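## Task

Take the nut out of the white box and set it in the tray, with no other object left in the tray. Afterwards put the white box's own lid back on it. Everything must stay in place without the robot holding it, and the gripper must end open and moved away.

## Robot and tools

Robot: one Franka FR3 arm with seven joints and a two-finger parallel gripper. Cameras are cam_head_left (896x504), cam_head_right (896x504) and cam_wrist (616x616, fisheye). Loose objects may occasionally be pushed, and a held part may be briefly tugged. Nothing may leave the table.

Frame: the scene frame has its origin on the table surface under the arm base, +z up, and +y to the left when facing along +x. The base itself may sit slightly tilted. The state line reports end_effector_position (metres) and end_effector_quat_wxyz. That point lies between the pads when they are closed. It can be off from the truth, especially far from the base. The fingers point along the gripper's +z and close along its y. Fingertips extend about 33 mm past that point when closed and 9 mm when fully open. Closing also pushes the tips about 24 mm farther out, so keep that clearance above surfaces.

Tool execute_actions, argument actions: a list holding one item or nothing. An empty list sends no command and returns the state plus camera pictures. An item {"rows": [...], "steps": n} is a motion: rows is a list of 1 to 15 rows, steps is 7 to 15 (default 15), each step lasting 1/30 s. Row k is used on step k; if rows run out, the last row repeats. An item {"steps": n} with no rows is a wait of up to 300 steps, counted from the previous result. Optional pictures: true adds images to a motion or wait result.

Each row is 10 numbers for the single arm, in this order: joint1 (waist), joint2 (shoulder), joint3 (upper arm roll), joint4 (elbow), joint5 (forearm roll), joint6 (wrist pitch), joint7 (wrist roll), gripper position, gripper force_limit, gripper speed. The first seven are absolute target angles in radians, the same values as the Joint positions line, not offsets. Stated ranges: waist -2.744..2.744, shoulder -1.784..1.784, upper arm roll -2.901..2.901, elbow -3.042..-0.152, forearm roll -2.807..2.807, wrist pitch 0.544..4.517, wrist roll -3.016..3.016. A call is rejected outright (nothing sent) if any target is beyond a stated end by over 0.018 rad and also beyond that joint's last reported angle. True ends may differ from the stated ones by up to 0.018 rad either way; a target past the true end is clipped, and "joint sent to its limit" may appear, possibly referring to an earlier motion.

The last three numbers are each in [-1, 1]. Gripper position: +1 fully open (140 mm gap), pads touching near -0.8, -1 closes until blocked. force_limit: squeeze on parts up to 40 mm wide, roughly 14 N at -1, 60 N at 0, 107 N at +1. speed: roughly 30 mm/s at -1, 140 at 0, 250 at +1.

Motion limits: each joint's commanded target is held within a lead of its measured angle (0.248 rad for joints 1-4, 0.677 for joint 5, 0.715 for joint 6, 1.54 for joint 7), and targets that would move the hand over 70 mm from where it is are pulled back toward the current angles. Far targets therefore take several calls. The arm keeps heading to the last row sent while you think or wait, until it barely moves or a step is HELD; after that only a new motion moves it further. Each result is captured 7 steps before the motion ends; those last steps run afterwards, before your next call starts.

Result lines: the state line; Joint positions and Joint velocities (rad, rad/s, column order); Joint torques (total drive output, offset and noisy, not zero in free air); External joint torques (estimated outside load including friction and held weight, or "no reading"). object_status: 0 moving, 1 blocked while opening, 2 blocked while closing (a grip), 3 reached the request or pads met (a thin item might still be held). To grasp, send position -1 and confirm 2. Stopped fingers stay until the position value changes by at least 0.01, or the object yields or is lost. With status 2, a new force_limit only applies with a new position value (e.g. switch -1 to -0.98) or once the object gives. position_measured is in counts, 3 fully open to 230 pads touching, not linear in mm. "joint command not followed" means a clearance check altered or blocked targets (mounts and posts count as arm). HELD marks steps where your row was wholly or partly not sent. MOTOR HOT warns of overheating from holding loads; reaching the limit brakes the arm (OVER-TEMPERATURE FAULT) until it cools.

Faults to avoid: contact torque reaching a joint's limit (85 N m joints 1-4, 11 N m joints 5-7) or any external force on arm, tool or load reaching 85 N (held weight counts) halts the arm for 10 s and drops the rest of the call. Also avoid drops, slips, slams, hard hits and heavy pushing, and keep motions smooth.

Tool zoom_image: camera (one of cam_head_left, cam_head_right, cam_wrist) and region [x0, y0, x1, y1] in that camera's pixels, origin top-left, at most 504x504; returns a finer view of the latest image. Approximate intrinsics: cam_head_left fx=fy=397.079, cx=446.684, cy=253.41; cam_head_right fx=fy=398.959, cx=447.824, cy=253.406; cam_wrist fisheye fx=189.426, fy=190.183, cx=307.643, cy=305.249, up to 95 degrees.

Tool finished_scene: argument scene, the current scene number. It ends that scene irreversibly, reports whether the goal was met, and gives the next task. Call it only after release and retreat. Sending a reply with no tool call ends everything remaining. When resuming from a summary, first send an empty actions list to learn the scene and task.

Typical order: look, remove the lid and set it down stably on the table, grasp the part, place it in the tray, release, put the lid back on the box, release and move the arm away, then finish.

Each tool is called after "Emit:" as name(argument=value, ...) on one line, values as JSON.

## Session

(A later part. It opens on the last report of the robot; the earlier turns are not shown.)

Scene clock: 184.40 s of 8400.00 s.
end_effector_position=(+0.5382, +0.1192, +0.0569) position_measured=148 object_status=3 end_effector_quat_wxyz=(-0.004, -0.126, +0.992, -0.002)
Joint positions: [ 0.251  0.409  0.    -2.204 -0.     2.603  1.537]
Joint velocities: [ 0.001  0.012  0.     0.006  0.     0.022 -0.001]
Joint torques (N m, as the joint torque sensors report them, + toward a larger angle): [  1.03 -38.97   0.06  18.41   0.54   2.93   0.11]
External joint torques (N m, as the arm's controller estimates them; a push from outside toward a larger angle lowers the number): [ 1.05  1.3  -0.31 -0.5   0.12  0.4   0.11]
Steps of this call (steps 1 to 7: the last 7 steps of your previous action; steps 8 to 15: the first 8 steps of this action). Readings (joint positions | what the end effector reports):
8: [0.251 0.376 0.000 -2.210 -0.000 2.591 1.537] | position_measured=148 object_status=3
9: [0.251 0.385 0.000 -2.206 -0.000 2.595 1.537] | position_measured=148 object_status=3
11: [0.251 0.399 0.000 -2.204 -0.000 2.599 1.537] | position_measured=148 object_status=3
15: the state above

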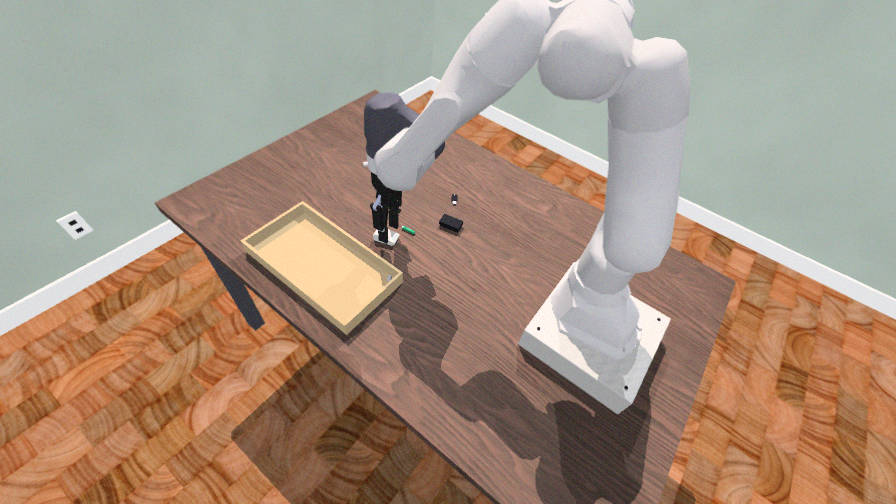

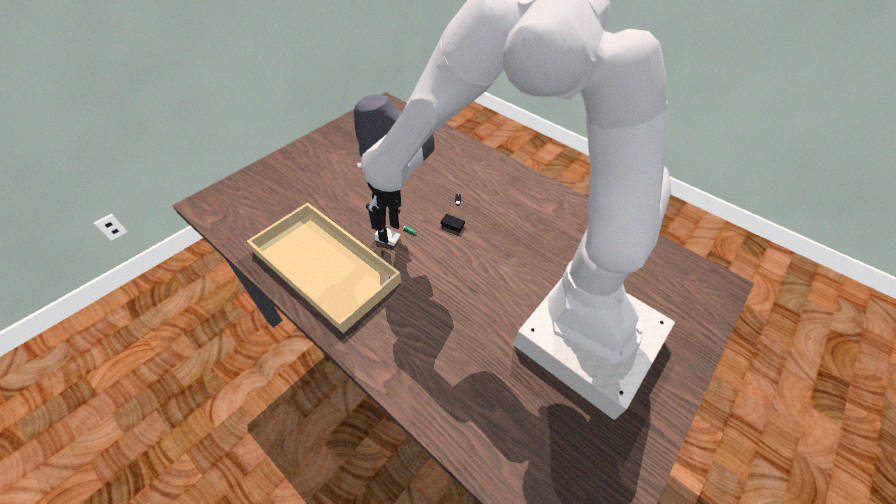

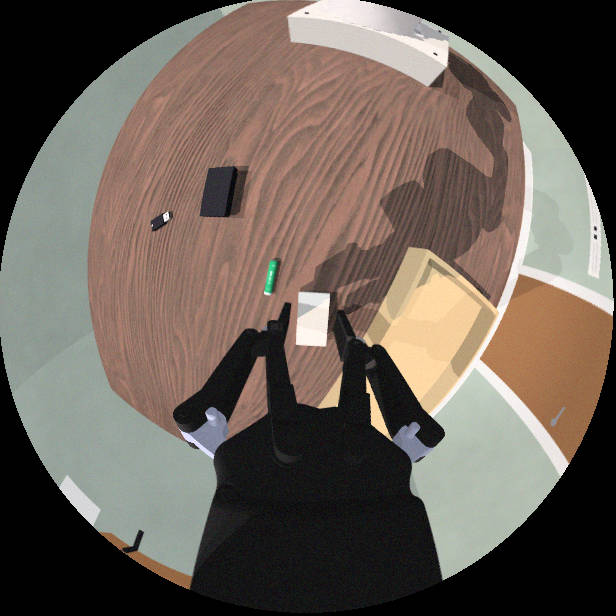

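Emit:
execute_actions(actions=[{"rows":[[0.25,0.432,0,-2.195,0,2.627,1.54,-0.15,0,0]],"steps":15}])

Emit:
execute_actions(actions=[{"rows":[[0.25,0.432,0,-2.195,0,2.627,1.54,-1,-1,-0.6]],"steps":15}])

Emit:
execute_actions(actions=[{"rows":[[0.25,0.432,0,-2.195,0,2.627,1.54,-1,-1,-0.6]],"steps":15}], pictures=true)

Emit:
zoom_image(camera="cam_wrist", region=[260,260,370,370])

Emit:
zoom_image(camera="cam_head_left", region=[360,205,430,265])

Scene clock: 185.20 s of 8400.00 s.
end_effector_position=(+0.5398, +0.1196, +0.0485) position_measured=148 object_status=3 end_effector_quat_wxyz=(-0.003, -0.126, +0.992, -0.002)
Joint positions: [ 0.251  0.431  0.    -2.197 -0.     2.621  1.537]
Joint velocities: [-0.001  0.005  0.     0.    -0.001  0.022 -0.001]
Joint torques (N m, as the joint torque sensors report them, + toward a larger angle): [  0.35 -37.58  -0.52  18.88   0.59   2.91   0.09]
External joint torques (N m, as the arm's controller estimates them; a push from outside toward a larger angle lowers the number): [ 0.56  2.41 -0.74  0.57  0.18  0.46  0.09]
Steps of this call (steps 1 to 7: the last 7 steps of your previous action; steps 8 to 15: the robot went on to your last target; step 16: nothing new was sent; steps 17 to 24: the first 8 steps of this action). Readings (joint positions | what the end effector reports):
17: [0.251 0.412 0.000 -2.200 -0.000 2.610 1.537] | position_measured=148 object_status=3
18: [0.251 0.417 0.000 -2.198 -0.000 2.613 1.537] | position_measured=148 object_status=3
20: [0.251 0.425 0.000 -2.197 -0.000 2.617 1.537] | position_measured=148 object_status=3
24: the state above

Scene clock: 185.70 s of 8400.00 s.
end_effector_position=(+0.5414, +0.1199, +0.0491) position_measured=174 object_status=0 end_effector_quat_wxyz=(-0.001, -0.126, +0.992, -0.002)
Joint positions: [ 0.251  0.431  0.    -2.197 -0.     2.624  1.537]
Joint velocities: [ 0.     0.001  0.     0.002 -0.001  0.002 -0.   ]
Joint torques (N m, as the joint torque sensors report them, + toward a larger angle): [  0.56 -38.19  -0.94  18.23   0.54   2.81   0.  ]
External joint torques (N m, as the arm's controller estimates them; a push from outside toward a larger angle lowers the number): [ 0.67  0.95 -1.25  0.42  0.13  0.43  0.  ]
Steps of this call (steps 1 to 7: the last 7 steps of your previous action; steps 8 to 15: the first 8 steps of this action). Readings (joint positions | what the end effector reports):
8: [0.251 0.431 0.000 -2.197 -0.000 2.624 1.537] | position_measured=148 object_status=0
9: [0.251 0.431 0.000 -2.197 -0.000 2.624 1.537] | position_measured=151 object_status=0
11: [0.251 0.431 0.000 -2.197 -0.000 2.624 1.537] | position_measured=159 object_status=0
15: the state above

Scene clock: 186.20 s of 8400.00 s.
end_effector_position=(+0.5414, +0.1199, +0.0491) position_measured=174 object_status=2 end_effector_quat_wxyz=(-0.001, -0.126, +0.992, -0.002)
Joint positions: [ 0.251  0.431  0.    -2.197 -0.     2.624  1.537]
Joint velocities: [ 0.     0.001 -0.     0.001  0.002 -0.001  0.   ]
Joint torques (N m, as the joint torque sensors report them, + toward a larger angle): [  0.04 -38.14  -0.04  17.94   0.56   2.94   0.12]
External joint torques (N m, as the arm's controller estimates them; a push from outside toward a larger angle lowers the number): [ 0.04  1.14 -0.44  0.07  0.16  0.54  0.12]
Steps of this call (steps 1 to 7: the last 7 steps of your previous action; steps 8 to 15: the first 8 steps of this action). Readings (joint positions | what the end effector reports):
8: [0.251 0.431 0.000 -2.197 -0.000 2.624 1.537] | position_measured=174 object_status=2
9: [0.251 0.431 0.000 -2.197 -0.000 2.624 1.537] | position_measured=174 object_status=2
11: [0.251 0.431 0.000 -2.197 -0.000 2.624 1.537] | position_measured=174 object_status=2
15: the state above

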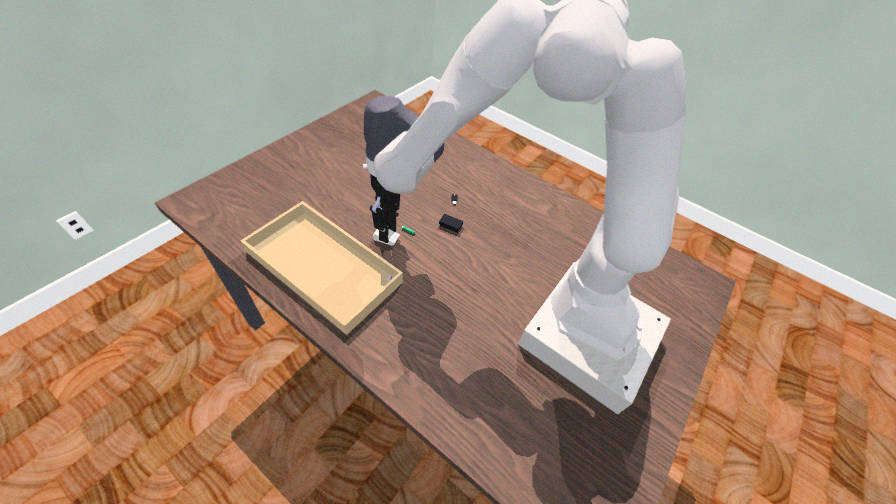

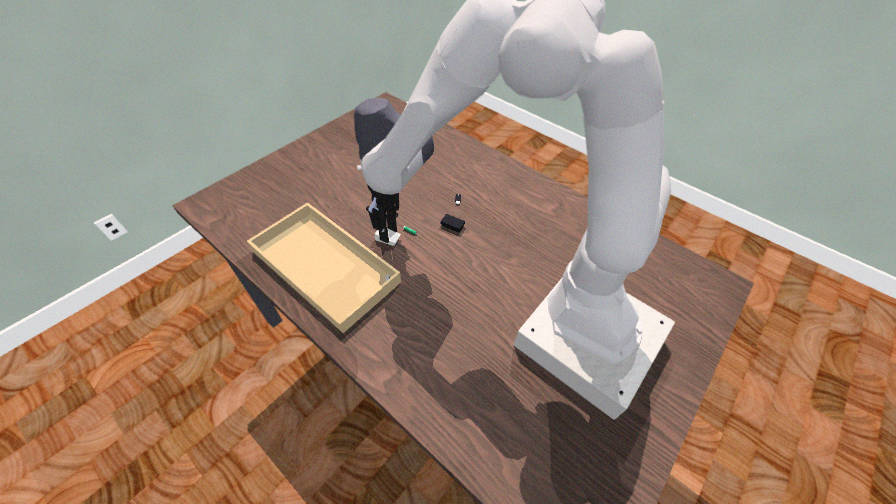

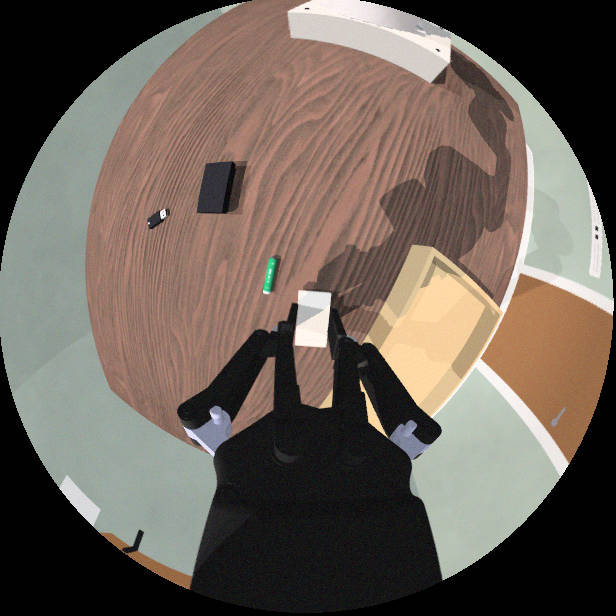

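Region (260, 260, 370, 370) of cam_wrist's 616x616 image, scaled by 4.582, with more detail than that image has.

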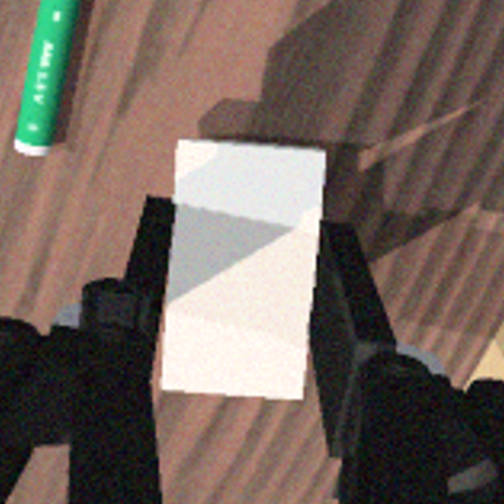

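Region (360, 205, 430, 265) of cam_head_left's 896x504 image, scaled by 7.200, with more detail than that image has; it fills the top 432 rows of this view, and the rest is white.

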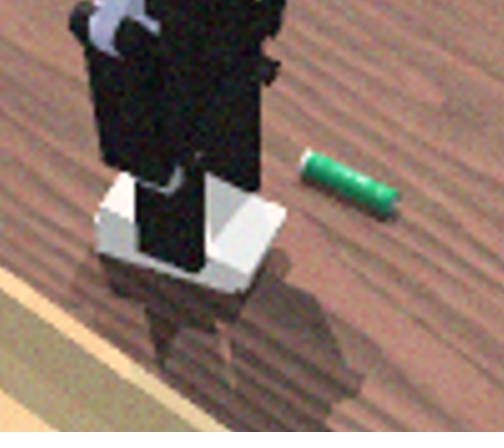

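Emit:
execute_actions(actions=[{"rows":[[0.254,0.425,0,-2.199,0,2.627,1.51,-0.3,-1,0]],"steps":15}])

Emit:
execute_actions(actions=[{"rows":[[0.254,0.41,0,-2.205,0,2.62,1.51,0,-1,0]],"steps":15}], pictures=true)

Emit:
zoom_image(camera="cam_head_left", region=[350,190,450,270])

Scene clock: 187.77 s of 8400.00 s.
end_effector_position=(+0.5427, +0.1206, +0.0514) position_measured=167 object_status=0 end_effector_quat_wxyz=(+0.001, -0.133, +0.991, -0.001)
Joint positions: [ 0.251  0.426  0.    -2.197 -0.     2.625  1.523]
Joint velocities: [ 0.001 -0.001  0.    -0.     0.     0.    -0.033]
Joint torques (N m, as the joint torque sensors report them, + toward a larger angle): [  1.74 -40.11  -0.16  15.81   0.62   2.86  -0.28]
External joint torques (N m, as the arm's controller estimates them; a push from outside toward a larger angle lowers the number): [ 1.85 -0.88 -0.47 -2.13  0.21  0.46 -0.28]
Steps of this call (steps 1 to 7: the last 7 steps of your previous action; steps 8 to 15: the robot went on to your last target; steps 16 to 39: nothing new was sent; steps 40 to 47: the first 8 steps of this action). Readings (joint positions | what the end effector reports):
40: [0.251 0.431 0.000 -2.197 -0.000 2.624 1.535] | position_measured=174 object_status=0
41: [0.251 0.430 0.000 -2.197 -0.000 2.624 1.533] | position_measured=174 object_status=0
43: [0.251 0.428 0.000 -2.197 -0.000 2.625 1.529] | position_measured=167 object_status=0
47: the state above

Scene clock: 188.27 s of 8400.00 s.
end_effector_position=(+0.5445, +0.1211, +0.0580) position_measured=129 object_status=0 end_effector_quat_wxyz=(+0.005, -0.137, +0.991, -0.001)
Joint positions: [ 0.251  0.411  0.    -2.202 -0.     2.623  1.515]
Joint velocities: [ 0.    -0.006  0.    -0.002  0.001 -0.001 -0.007]
Joint torques (N m, as the joint torque sensors report them, + toward a larger angle): [  2.54 -38.6   -0.42  15.1    0.5    2.12  -0.13]
External joint torques (N m, as the arm's controller estimates them; a push from outside toward a larger angle lowers the number): [ 2.66  0.02 -0.7  -2.87  0.08 -0.28 -0.13]
Steps of this call (steps 1 to 7: the last 7 steps of your previous action; steps 8 to 15: the first 8 steps of this action). Readings (joint positions | what the end effector reports):
8: [0.251 0.425 0.000 -2.199 -0.000 2.624 1.517] | position_measured=167 object_status=0
9: [0.251 0.421 0.000 -2.201 -0.000 2.624 1.517] | position_measured=162 object_status=0
11: [0.251 0.415 0.000 -2.202 -0.000 2.623 1.516] | position_measured=146 object_status=0
15: the state above

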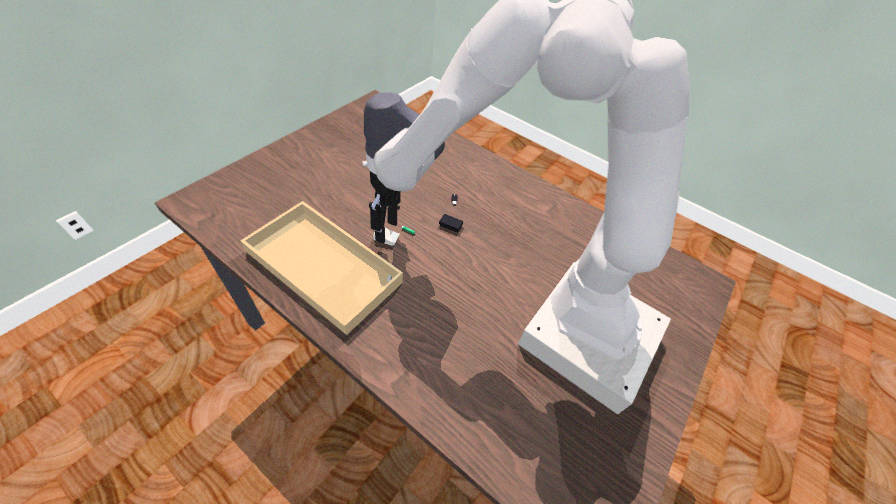

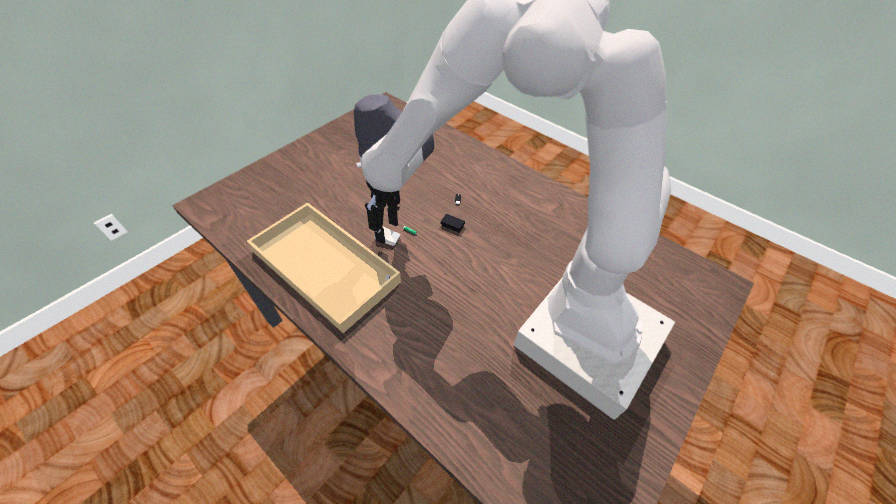

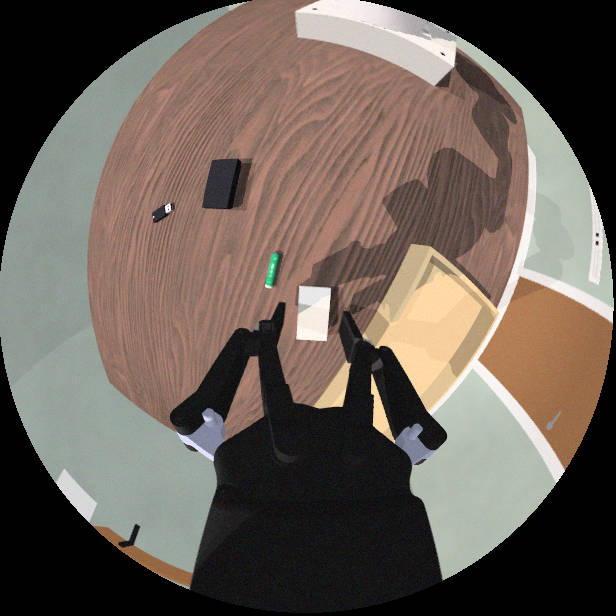

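Region (350, 190, 450, 270) of cam_head_left's 896x504 image, scaled by 5.040, with more detail than that image has; it fills the top 403 rows of this view, and the rest is white.

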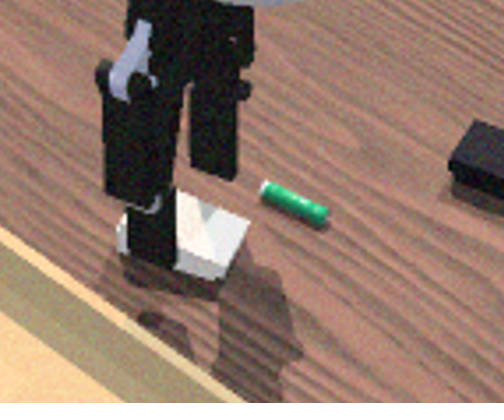

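Move up to see clearly.

Emit:
execute_actions(actions=[{"rows":[[0.254,0.25,0,-2.25,0,2.55,1.535,0,-1,0]],"steps":15}])

Emit:
execute_actions(actions=[{"rows":[[0.25,0.1,0,-2.3,0,2.4,1.535,0,-1,0]],"steps":15}], pictures=true)

Emit:
zoom_image(camera="cam_head_left", region=[360,200,480,260])

Emit:
zoom_image(camera="cam_wrist", region=[260,230,380,350])

Scene clock: 188.80 s of 8400.00 s.
end_effector_position=(+0.5555, +0.1238, +0.1295) position_measured=129 object_status=3 end_effector_quat_wxyz=(+0.040, -0.132, +0.990, +0.002)
Joint positions: [ 0.252  0.248  0.    -2.242 -0.     2.57   1.524]
Joint velocities: [ 0.001 -0.053 -0.    -0.019 -0.    -0.083  0.026]
Joint torques (N m, as the joint torque sensors report them, + toward a larger angle): [  1.48 -31.78  -0.57  14.17   0.71   1.66   0.07]
External joint torques (N m, as the arm's controller estimates them; a push from outside toward a larger angle lowers the number): [ 1.59 -0.71 -0.69 -3.03  0.24 -0.44  0.07]
Steps of this call (steps 1 to 7: the last 7 steps of your previous action; step 8: the robot went on to your last target; steps 9 to 16: the first 8 steps of this action). Readings (joint positions | what the end effector reports):
9: [0.251 0.393 0.000 -2.218 -0.000 2.612 1.515] | position_measured=129 object_status=3
10: [0.251 0.355 0.000 -2.236 -0.000 2.597 1.517] | position_measured=129 object_status=3
12: [0.252 0.292 0.000 -2.242 -0.000 2.582 1.520] | position_measured=129 object_status=3
16: the state above

Scene clock: 189.30 s of 8400.00 s.
end_effector_position=(+0.5253, +0.1171, +0.1767) position_measured=129 object_status=3 end_effector_quat_wxyz=(+0.024, -0.129, +0.991, +0.001)
Joint positions: [ 0.252  0.099  0.    -2.292 -0.     2.437  1.53 ]
Joint velocities: [ 0.    -0.043 -0.002 -0.04   0.001 -0.195  0.006]
Joint torques (N m, as the joint torque sensors report them, + toward a larger angle): [ -0.88 -28.31  -0.11  17.1    0.67   1.89   0.08]
External joint torques (N m, as the arm's controller estimates them; a push from outside toward a larger angle lowers the number): [-0.67 -0.08  0.01 -1.97  0.13 -0.31  0.08]
Steps of this call (steps 1 to 7: the last 7 steps of your previous action; steps 8 to 15: the first 8 steps of this action). Readings (joint positions | what the end effector reports):
8: [0.252 0.230 0.000 -2.262 -0.000 2.535 1.529] | position_measured=129 object_status=3
9: [0.252 0.194 0.000 -2.281 -0.000 2.508 1.529] | position_measured=129 object_status=3
11: [0.252 0.137 0.000 -2.290 -0.000 2.473 1.529] | position_measured=129 object_status=3
15: the state above

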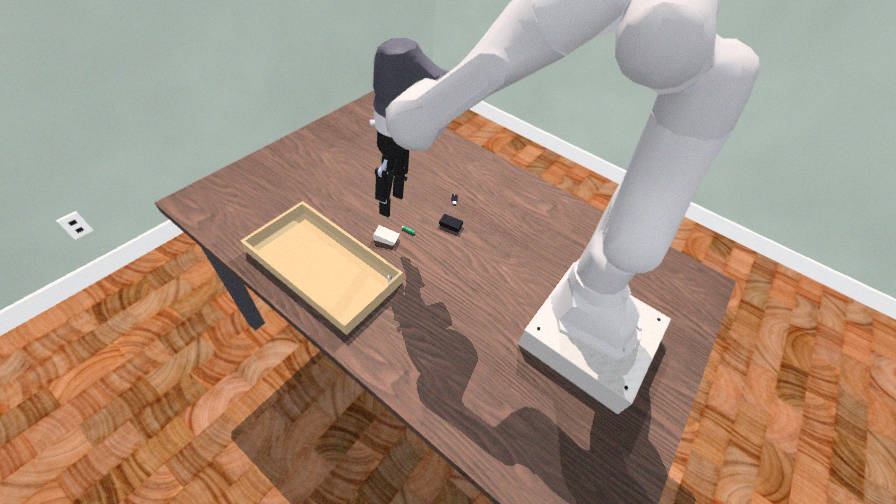

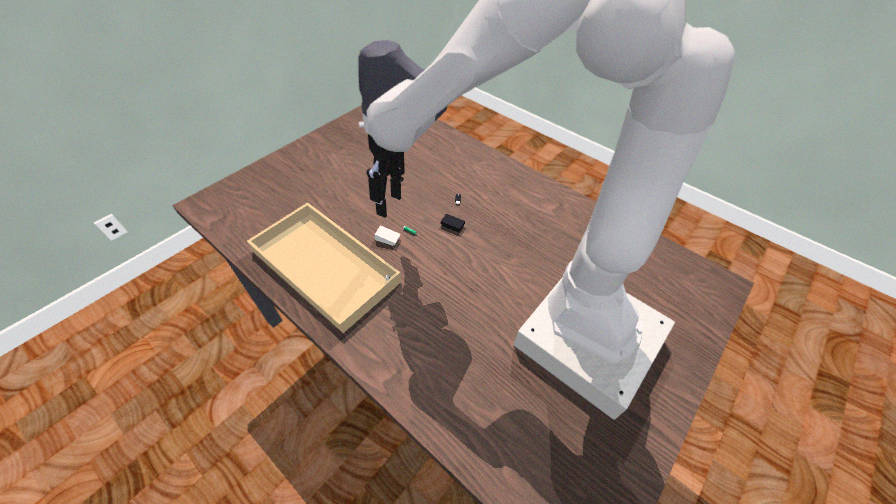

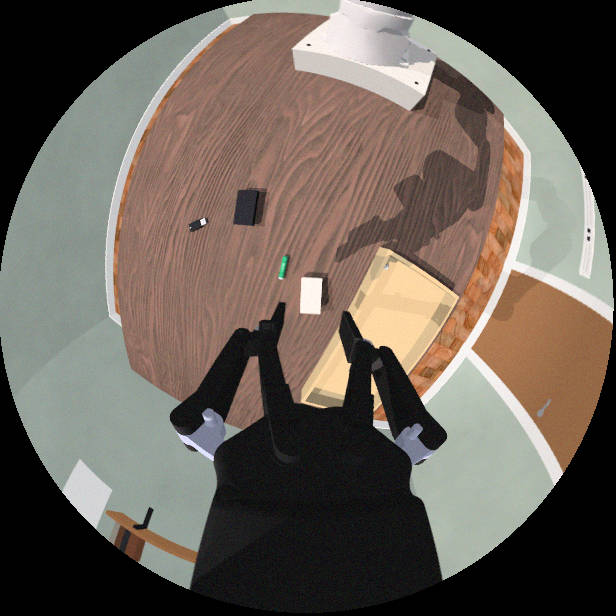

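Region (360, 200, 480, 260) of cam_head_left's 896x504 image, scaled by 4.200, with more detail than that image has.

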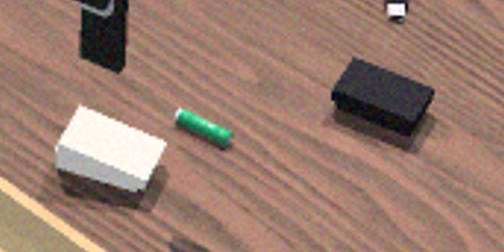

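Region (260, 230, 380, 350) of cam_wrist's 616x616 image, scaled by 4.200, with more detail than that image has.

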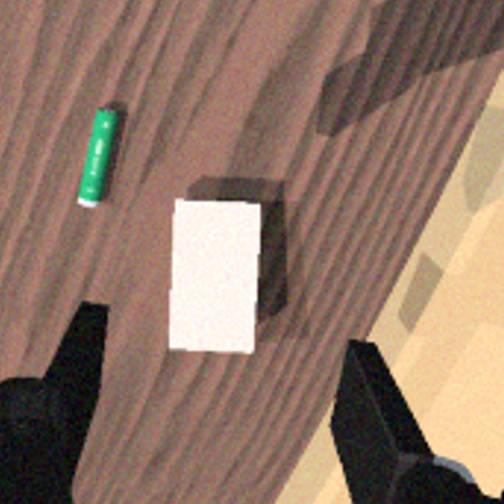

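Emit:
execute_actions(actions=[{"rows":[[0.25,0.29,0,-2.31,0,2.6,1.535,0,-1,0]],"steps":15}])

Emit:
execute_actions(actions=[{"rows":[[0.25,0.36,0,-2.29,0,2.65,1.535,0,-1,0]],"steps":15}])

Emit:
execute_actions(actions=[{"rows":[[0.25,0.378,0,-2.28,0,2.655,1.535,0,-1,0]],"steps":15}], pictures=true)

Emit:
zoom_image(camera="cam_wrist", region=[260,250,380,370])

Scene clock: 190.17 s of 8400.00 s.
end_effector_position=(+0.4939, +0.1098, +0.0761) position_measured=129 object_status=3 end_effector_quat_wxyz=(-0.028, -0.129, +0.991, -0.004)
Joint positions: [ 0.252  0.293  0.    -2.315 -0.     2.55   1.532]
Joint velocities: [ 0.     0.097 -0.002 -0.003 -0.     0.252  0.001]
Joint torques (N m, as the joint torque sensors report them, + toward a larger angle): [  0.39 -41.32  -0.3   20.84   0.63   3.72   0.12]
External joint torques (N m, as the arm's controller estimates them; a push from outside toward a larger angle lowers the number): [ 0.57  2.19 -0.44 -2.2   0.16  0.62  0.12]
Steps of this call (steps 1 to 7: the last 7 steps of your previous action; steps 8 to 18: the robot went on to your last target; steps 19 to 26: the first 8 steps of this action). Readings (joint positions | what the end effector reports):
19: [0.252 0.116 0.000 -2.293 -0.000 2.427 1.532] | position_measured=129 object_status=3
20: [0.252 0.153 0.000 -2.290 -0.000 2.457 1.532] | position_measured=129 object_status=3
22: [0.252 0.230 0.000 -2.299 -0.000 2.503 1.532] | position_measured=129 object_status=3
26: the state above

Scene clock: 190.67 s of 8400.00 s.
end_effector_position=(+0.5104, +0.1134, +0.0551) position_measured=129 object_status=3 end_effector_quat_wxyz=(-0.009, -0.129, +0.992, -0.002)
Joint positions: [ 0.252  0.359  0.    -2.294 -0.     2.634  1.532]
Joint velocities: [-0.001  0.02  -0.001  0.011 -0.001  0.075 -0.   ]
Joint torques (N m, as the joint torque sensors report them, + toward a larger angle): [ -0.27 -37.59  -0.43  18.43   0.53   2.94   0.04]
External joint torques (N m, as the arm's controller estimates them; a push from outside toward a larger angle lowers the number): [ 0.    1.12 -0.52 -0.15  0.13  0.39  0.04]
Steps of this call (steps 1 to 7: the last 7 steps of your previous action; steps 8 to 15: the first 8 steps of this action). Readings (joint positions | what the end effector reports):
8: [0.252 0.300 0.000 -2.305 -0.000 2.595 1.532] | position_measured=129 object_status=3
9: [0.252 0.317 0.000 -2.298 -0.000 2.606 1.532] | position_measured=129 object_status=3
11: [0.252 0.343 0.000 -2.295 -0.000 2.620 1.532] | position_measured=129 object_status=3
15: the state above

Scene clock: 191.17 s of 8400.00 s.
end_effector_position=(+0.5167, +0.1148, +0.0514) position_measured=129 object_status=3 end_effector_quat_wxyz=(-0.004, -0.129, +0.992, -0.002)
Joint positions: [ 0.252  0.376  0.    -2.283 -0.     2.651  1.532]
Joint velocities: [ 0.     0.005  0.001  0.005 -0.001  0.01  -0.001]
Joint torques (N m, as the joint torque sensors report them, + toward a larger angle): [ -0.29 -35.17   0.33  18.09   0.5    2.69   0.05]
External joint torques (N m, as the arm's controller estimates them; a push from outside toward a larger angle lowers the number): [-0.29  2.55 -0.03  0.45  0.12  0.25  0.05]
Steps of this call (steps 1 to 7: the last 7 steps of your previous action; steps 8 to 15: the first 8 steps of this action). Readings (joint positions | what the end effector reports):
8: [0.252 0.362 0.000 -2.290 -0.000 2.645 1.532] | position_measured=129 object_status=3
9: [0.252 0.366 0.000 -2.286 -0.000 2.647 1.532] | position_measured=129 object_status=3
11: [0.252 0.373 0.000 -2.284 -0.000 2.649 1.532] | position_measured=129 object_status=3
15: the state above

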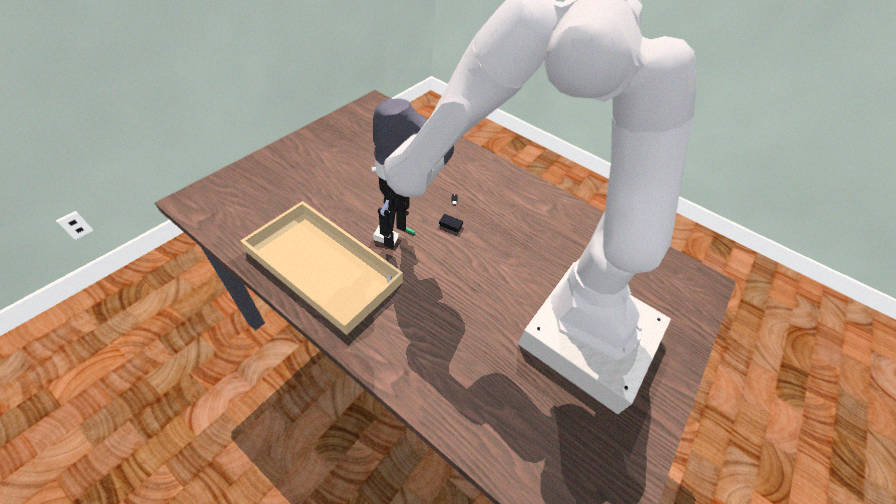

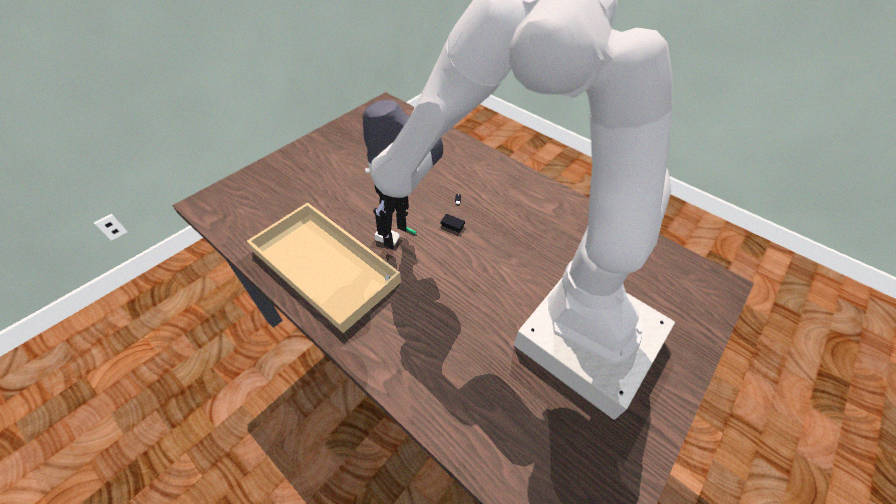

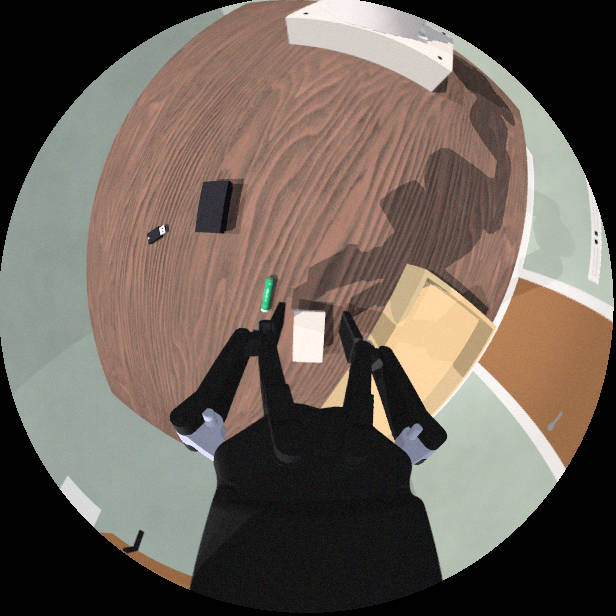

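Region (260, 250, 380, 370) of cam_wrist's 616x616 image, scaled by 4.200, with more detail than that image has.

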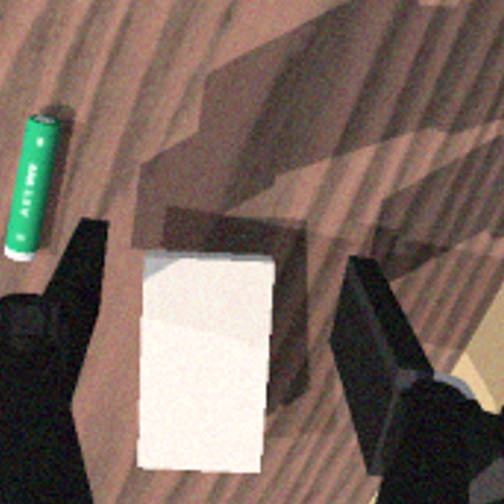

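Emit:
execute_actions(actions=[{"rows":[[0.254,0.392,0,-2.275,0,2.655,1.565,0,-0.5,0],[0.254,0.392,0,-2.275,0,2.655,1.565,0,-0.5,0],[0.254,0.392,0,-2.275,0,2.655,1.565,0,-0.5,0],[0.254,0.392,0,-2.275,0,2.655,1.565,0,-0.5,0],[0.254,0.392,0,-2.275,0,2.655,1.565,0,-0.5,0],[0.254,0.392,0,-2.275,0,2.655,1.565,0,-0.5,0],[0.254,0.392,0,-2.275,0,2.655,1.565,-1,-0.5,0]],"steps":15}])

Emit:
execute_actions(actions=[{"rows":[[0.254,0.392,0,-2.275,0,2.655,1.565,-1,-0.5,0]],"steps":12}])

Emit:
execute_actions(actions=[{"rows":[[0.254,0.35,0,-2.29,0,2.655,1.565,-1,-0.5,0]],"steps":15}], pictures=true)

Emit:
zoom_image(camera="cam_wrist", region=[260,250,380,370])

Emit:
zoom_image(camera="cam_head_right", region=[360,200,440,260])

Scene clock: 192.13 s of 8400.00 s.
end_effector_position=(+0.5156, +0.1146, +0.0459) position_measured=134 object_status=0 end_effector_quat_wxyz=(-0.007, -0.120, +0.993, -0.002)
Joint positions: [ 0.252  0.391  0.    -2.278 -0.     2.653  1.549]
Joint velocities: [ 0.001  0.003 -0.     0.003  0.     0.001  0.043]
Joint torques (N m, as the joint torque sensors report them, + toward a larger angle): [  1.04 -36.59   0.1   17.2    0.5    2.74   0.1 ]
External joint torques (N m, as the arm's controller estimates them; a push from outside toward a larger angle lowers the number): [ 1.1   1.28 -0.22 -0.23  0.12  0.32  0.1 ]
Steps of this call (steps 1 to 7: the last 7 steps of your previous action; steps 8 to 15: the robot went on to your last target; steps 16 to 21: nothing new was sent; steps 22 to 29: the first 8 steps of this action). Readings (joint positions | what the end effector reports):
22: [0.252 0.378 0.000 -2.280 -0.000 2.653 1.534] | position_measured=129 object_status=3
23: [0.252 0.382 0.000 -2.279 -0.000 2.653 1.537] | position_measured=129 object_status=3
25: [0.252 0.387 0.000 -2.278 -0.000 2.653 1.542] | position_measured=129 object_status=3
29: the state above

Scene clock: 192.53 s of 8400.00 s.
end_effector_position=(+0.5162, +0.1147, +0.0461) position_measured=179 object_status=2 end_effector_quat_wxyz=(-0.006, -0.115, +0.993, -0.002)
Joint positions: [ 0.252  0.391  0.    -2.277 -0.     2.653  1.558]
Joint velocities: [ 0.     0.001 -0.001  0.    -0.001  0.     0.012]
Joint torques (N m, as the joint torque sensors report them, + toward a larger angle): [  2.32 -36.45  -0.12  17.07   0.47   2.72   0.23]
External joint torques (N m, as the arm's controller estimates them; a push from outside toward a larger angle lowers the number): [ 2.44  0.89 -0.38 -0.09  0.09  0.36  0.23]
Steps of this call (steps 1 to 7: the last 7 steps of your previous action; steps 8 to 12: the first 5 steps of this action). Readings (joint positions | what the end effector reports):
8: [0.252 0.391 0.000 -2.277 -0.000 2.653 1.556] | position_measured=179 object_status=0
9: [0.252 0.391 0.000 -2.277 -0.000 2.653 1.557] | position_measured=179 object_status=0
11: [0.252 0.391 0.000 -2.277 -0.000 2.653 1.558] | position_measured=179 object_status=0
12: the state above

Scene clock: 193.03 s of 8400.00 s.
end_effector_position=(+0.5242, +0.1166, +0.0641) position_measured=179 object_status=2 end_effector_quat_wxyz=(+0.009, -0.114, +0.993, -0.001)
Joint positions: [ 0.252  0.351  0.    -2.287 -0.     2.654  1.561]
Joint velocities: [ 0.    -0.01  -0.    -0.003 -0.001 -0.     0.002]
Joint torques (N m, as the joint torque sensors report them, + toward a larger angle): [  1.79 -36.74  -0.28  14.17   0.55   2.67   0.05]
External joint torques (N m, as the arm's controller estimates them; a push from outside toward a larger angle lowers the number): [ 2.   -0.75 -0.42 -3.1   0.15  0.34  0.05]
Steps of this call (steps 1 to 7: the last 7 steps of your previous action; steps 8 to 15: the first 8 steps of this action). Readings (joint positions | what the end effector reports):
8: [0.252 0.386 0.000 -2.281 -0.000 2.653 1.560] | position_measured=179 object_status=2
9: [0.252 0.376 0.000 -2.285 -0.000 2.653 1.560] | position_measured=179 object_status=2
11: [0.252 0.361 0.000 -2.286 -0.000 2.653 1.561] | position_measured=179 object_status=2
15: the state above

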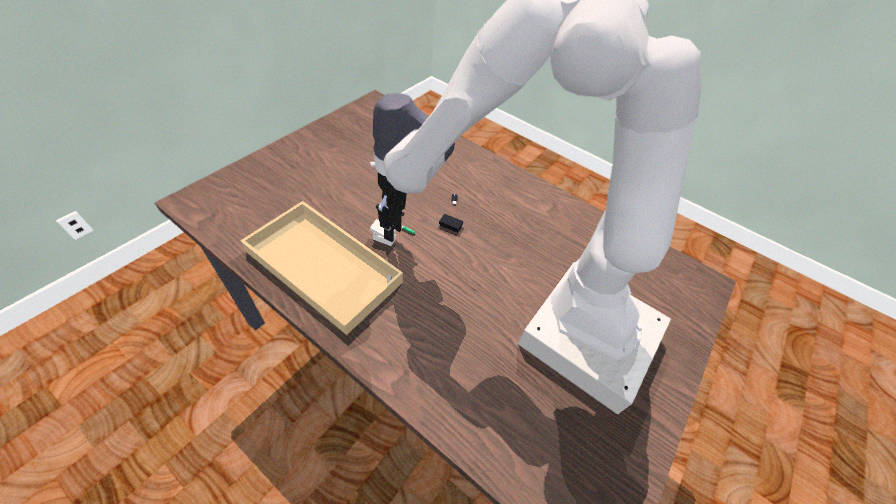

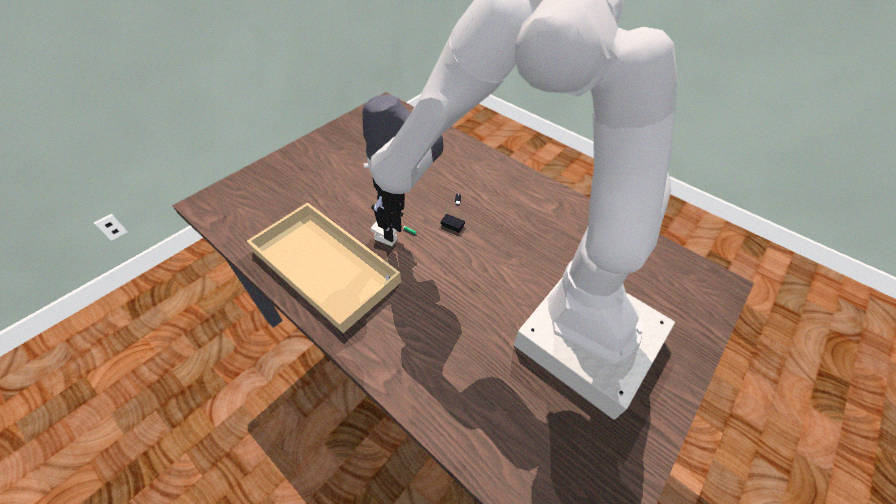

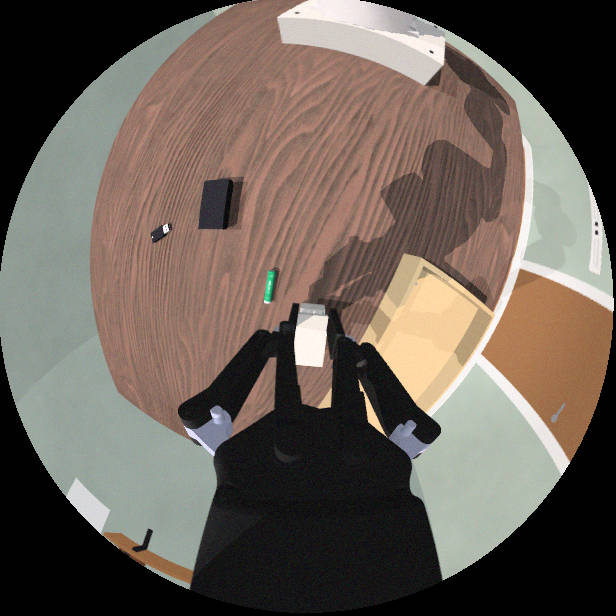

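Region (260, 250, 380, 370) of cam_wrist's 616x616 image, scaled by 4.200, with more detail than that image has.

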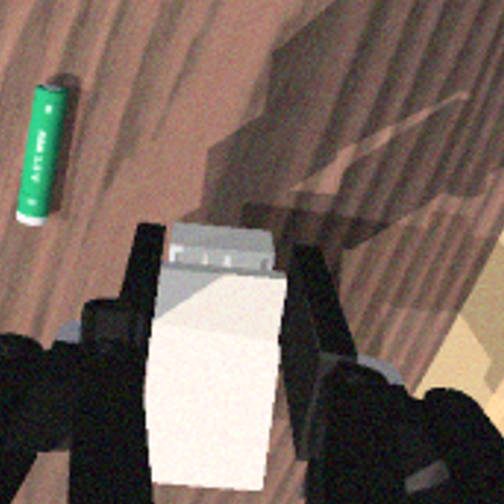

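Region (360, 200, 440, 260) of cam_head_right's 896x504 image, scaled by 6.300, with more detail than that image has; it fills the top 378 rows of this view, and the rest is white.

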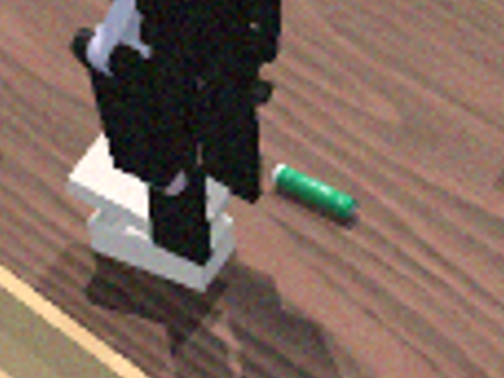

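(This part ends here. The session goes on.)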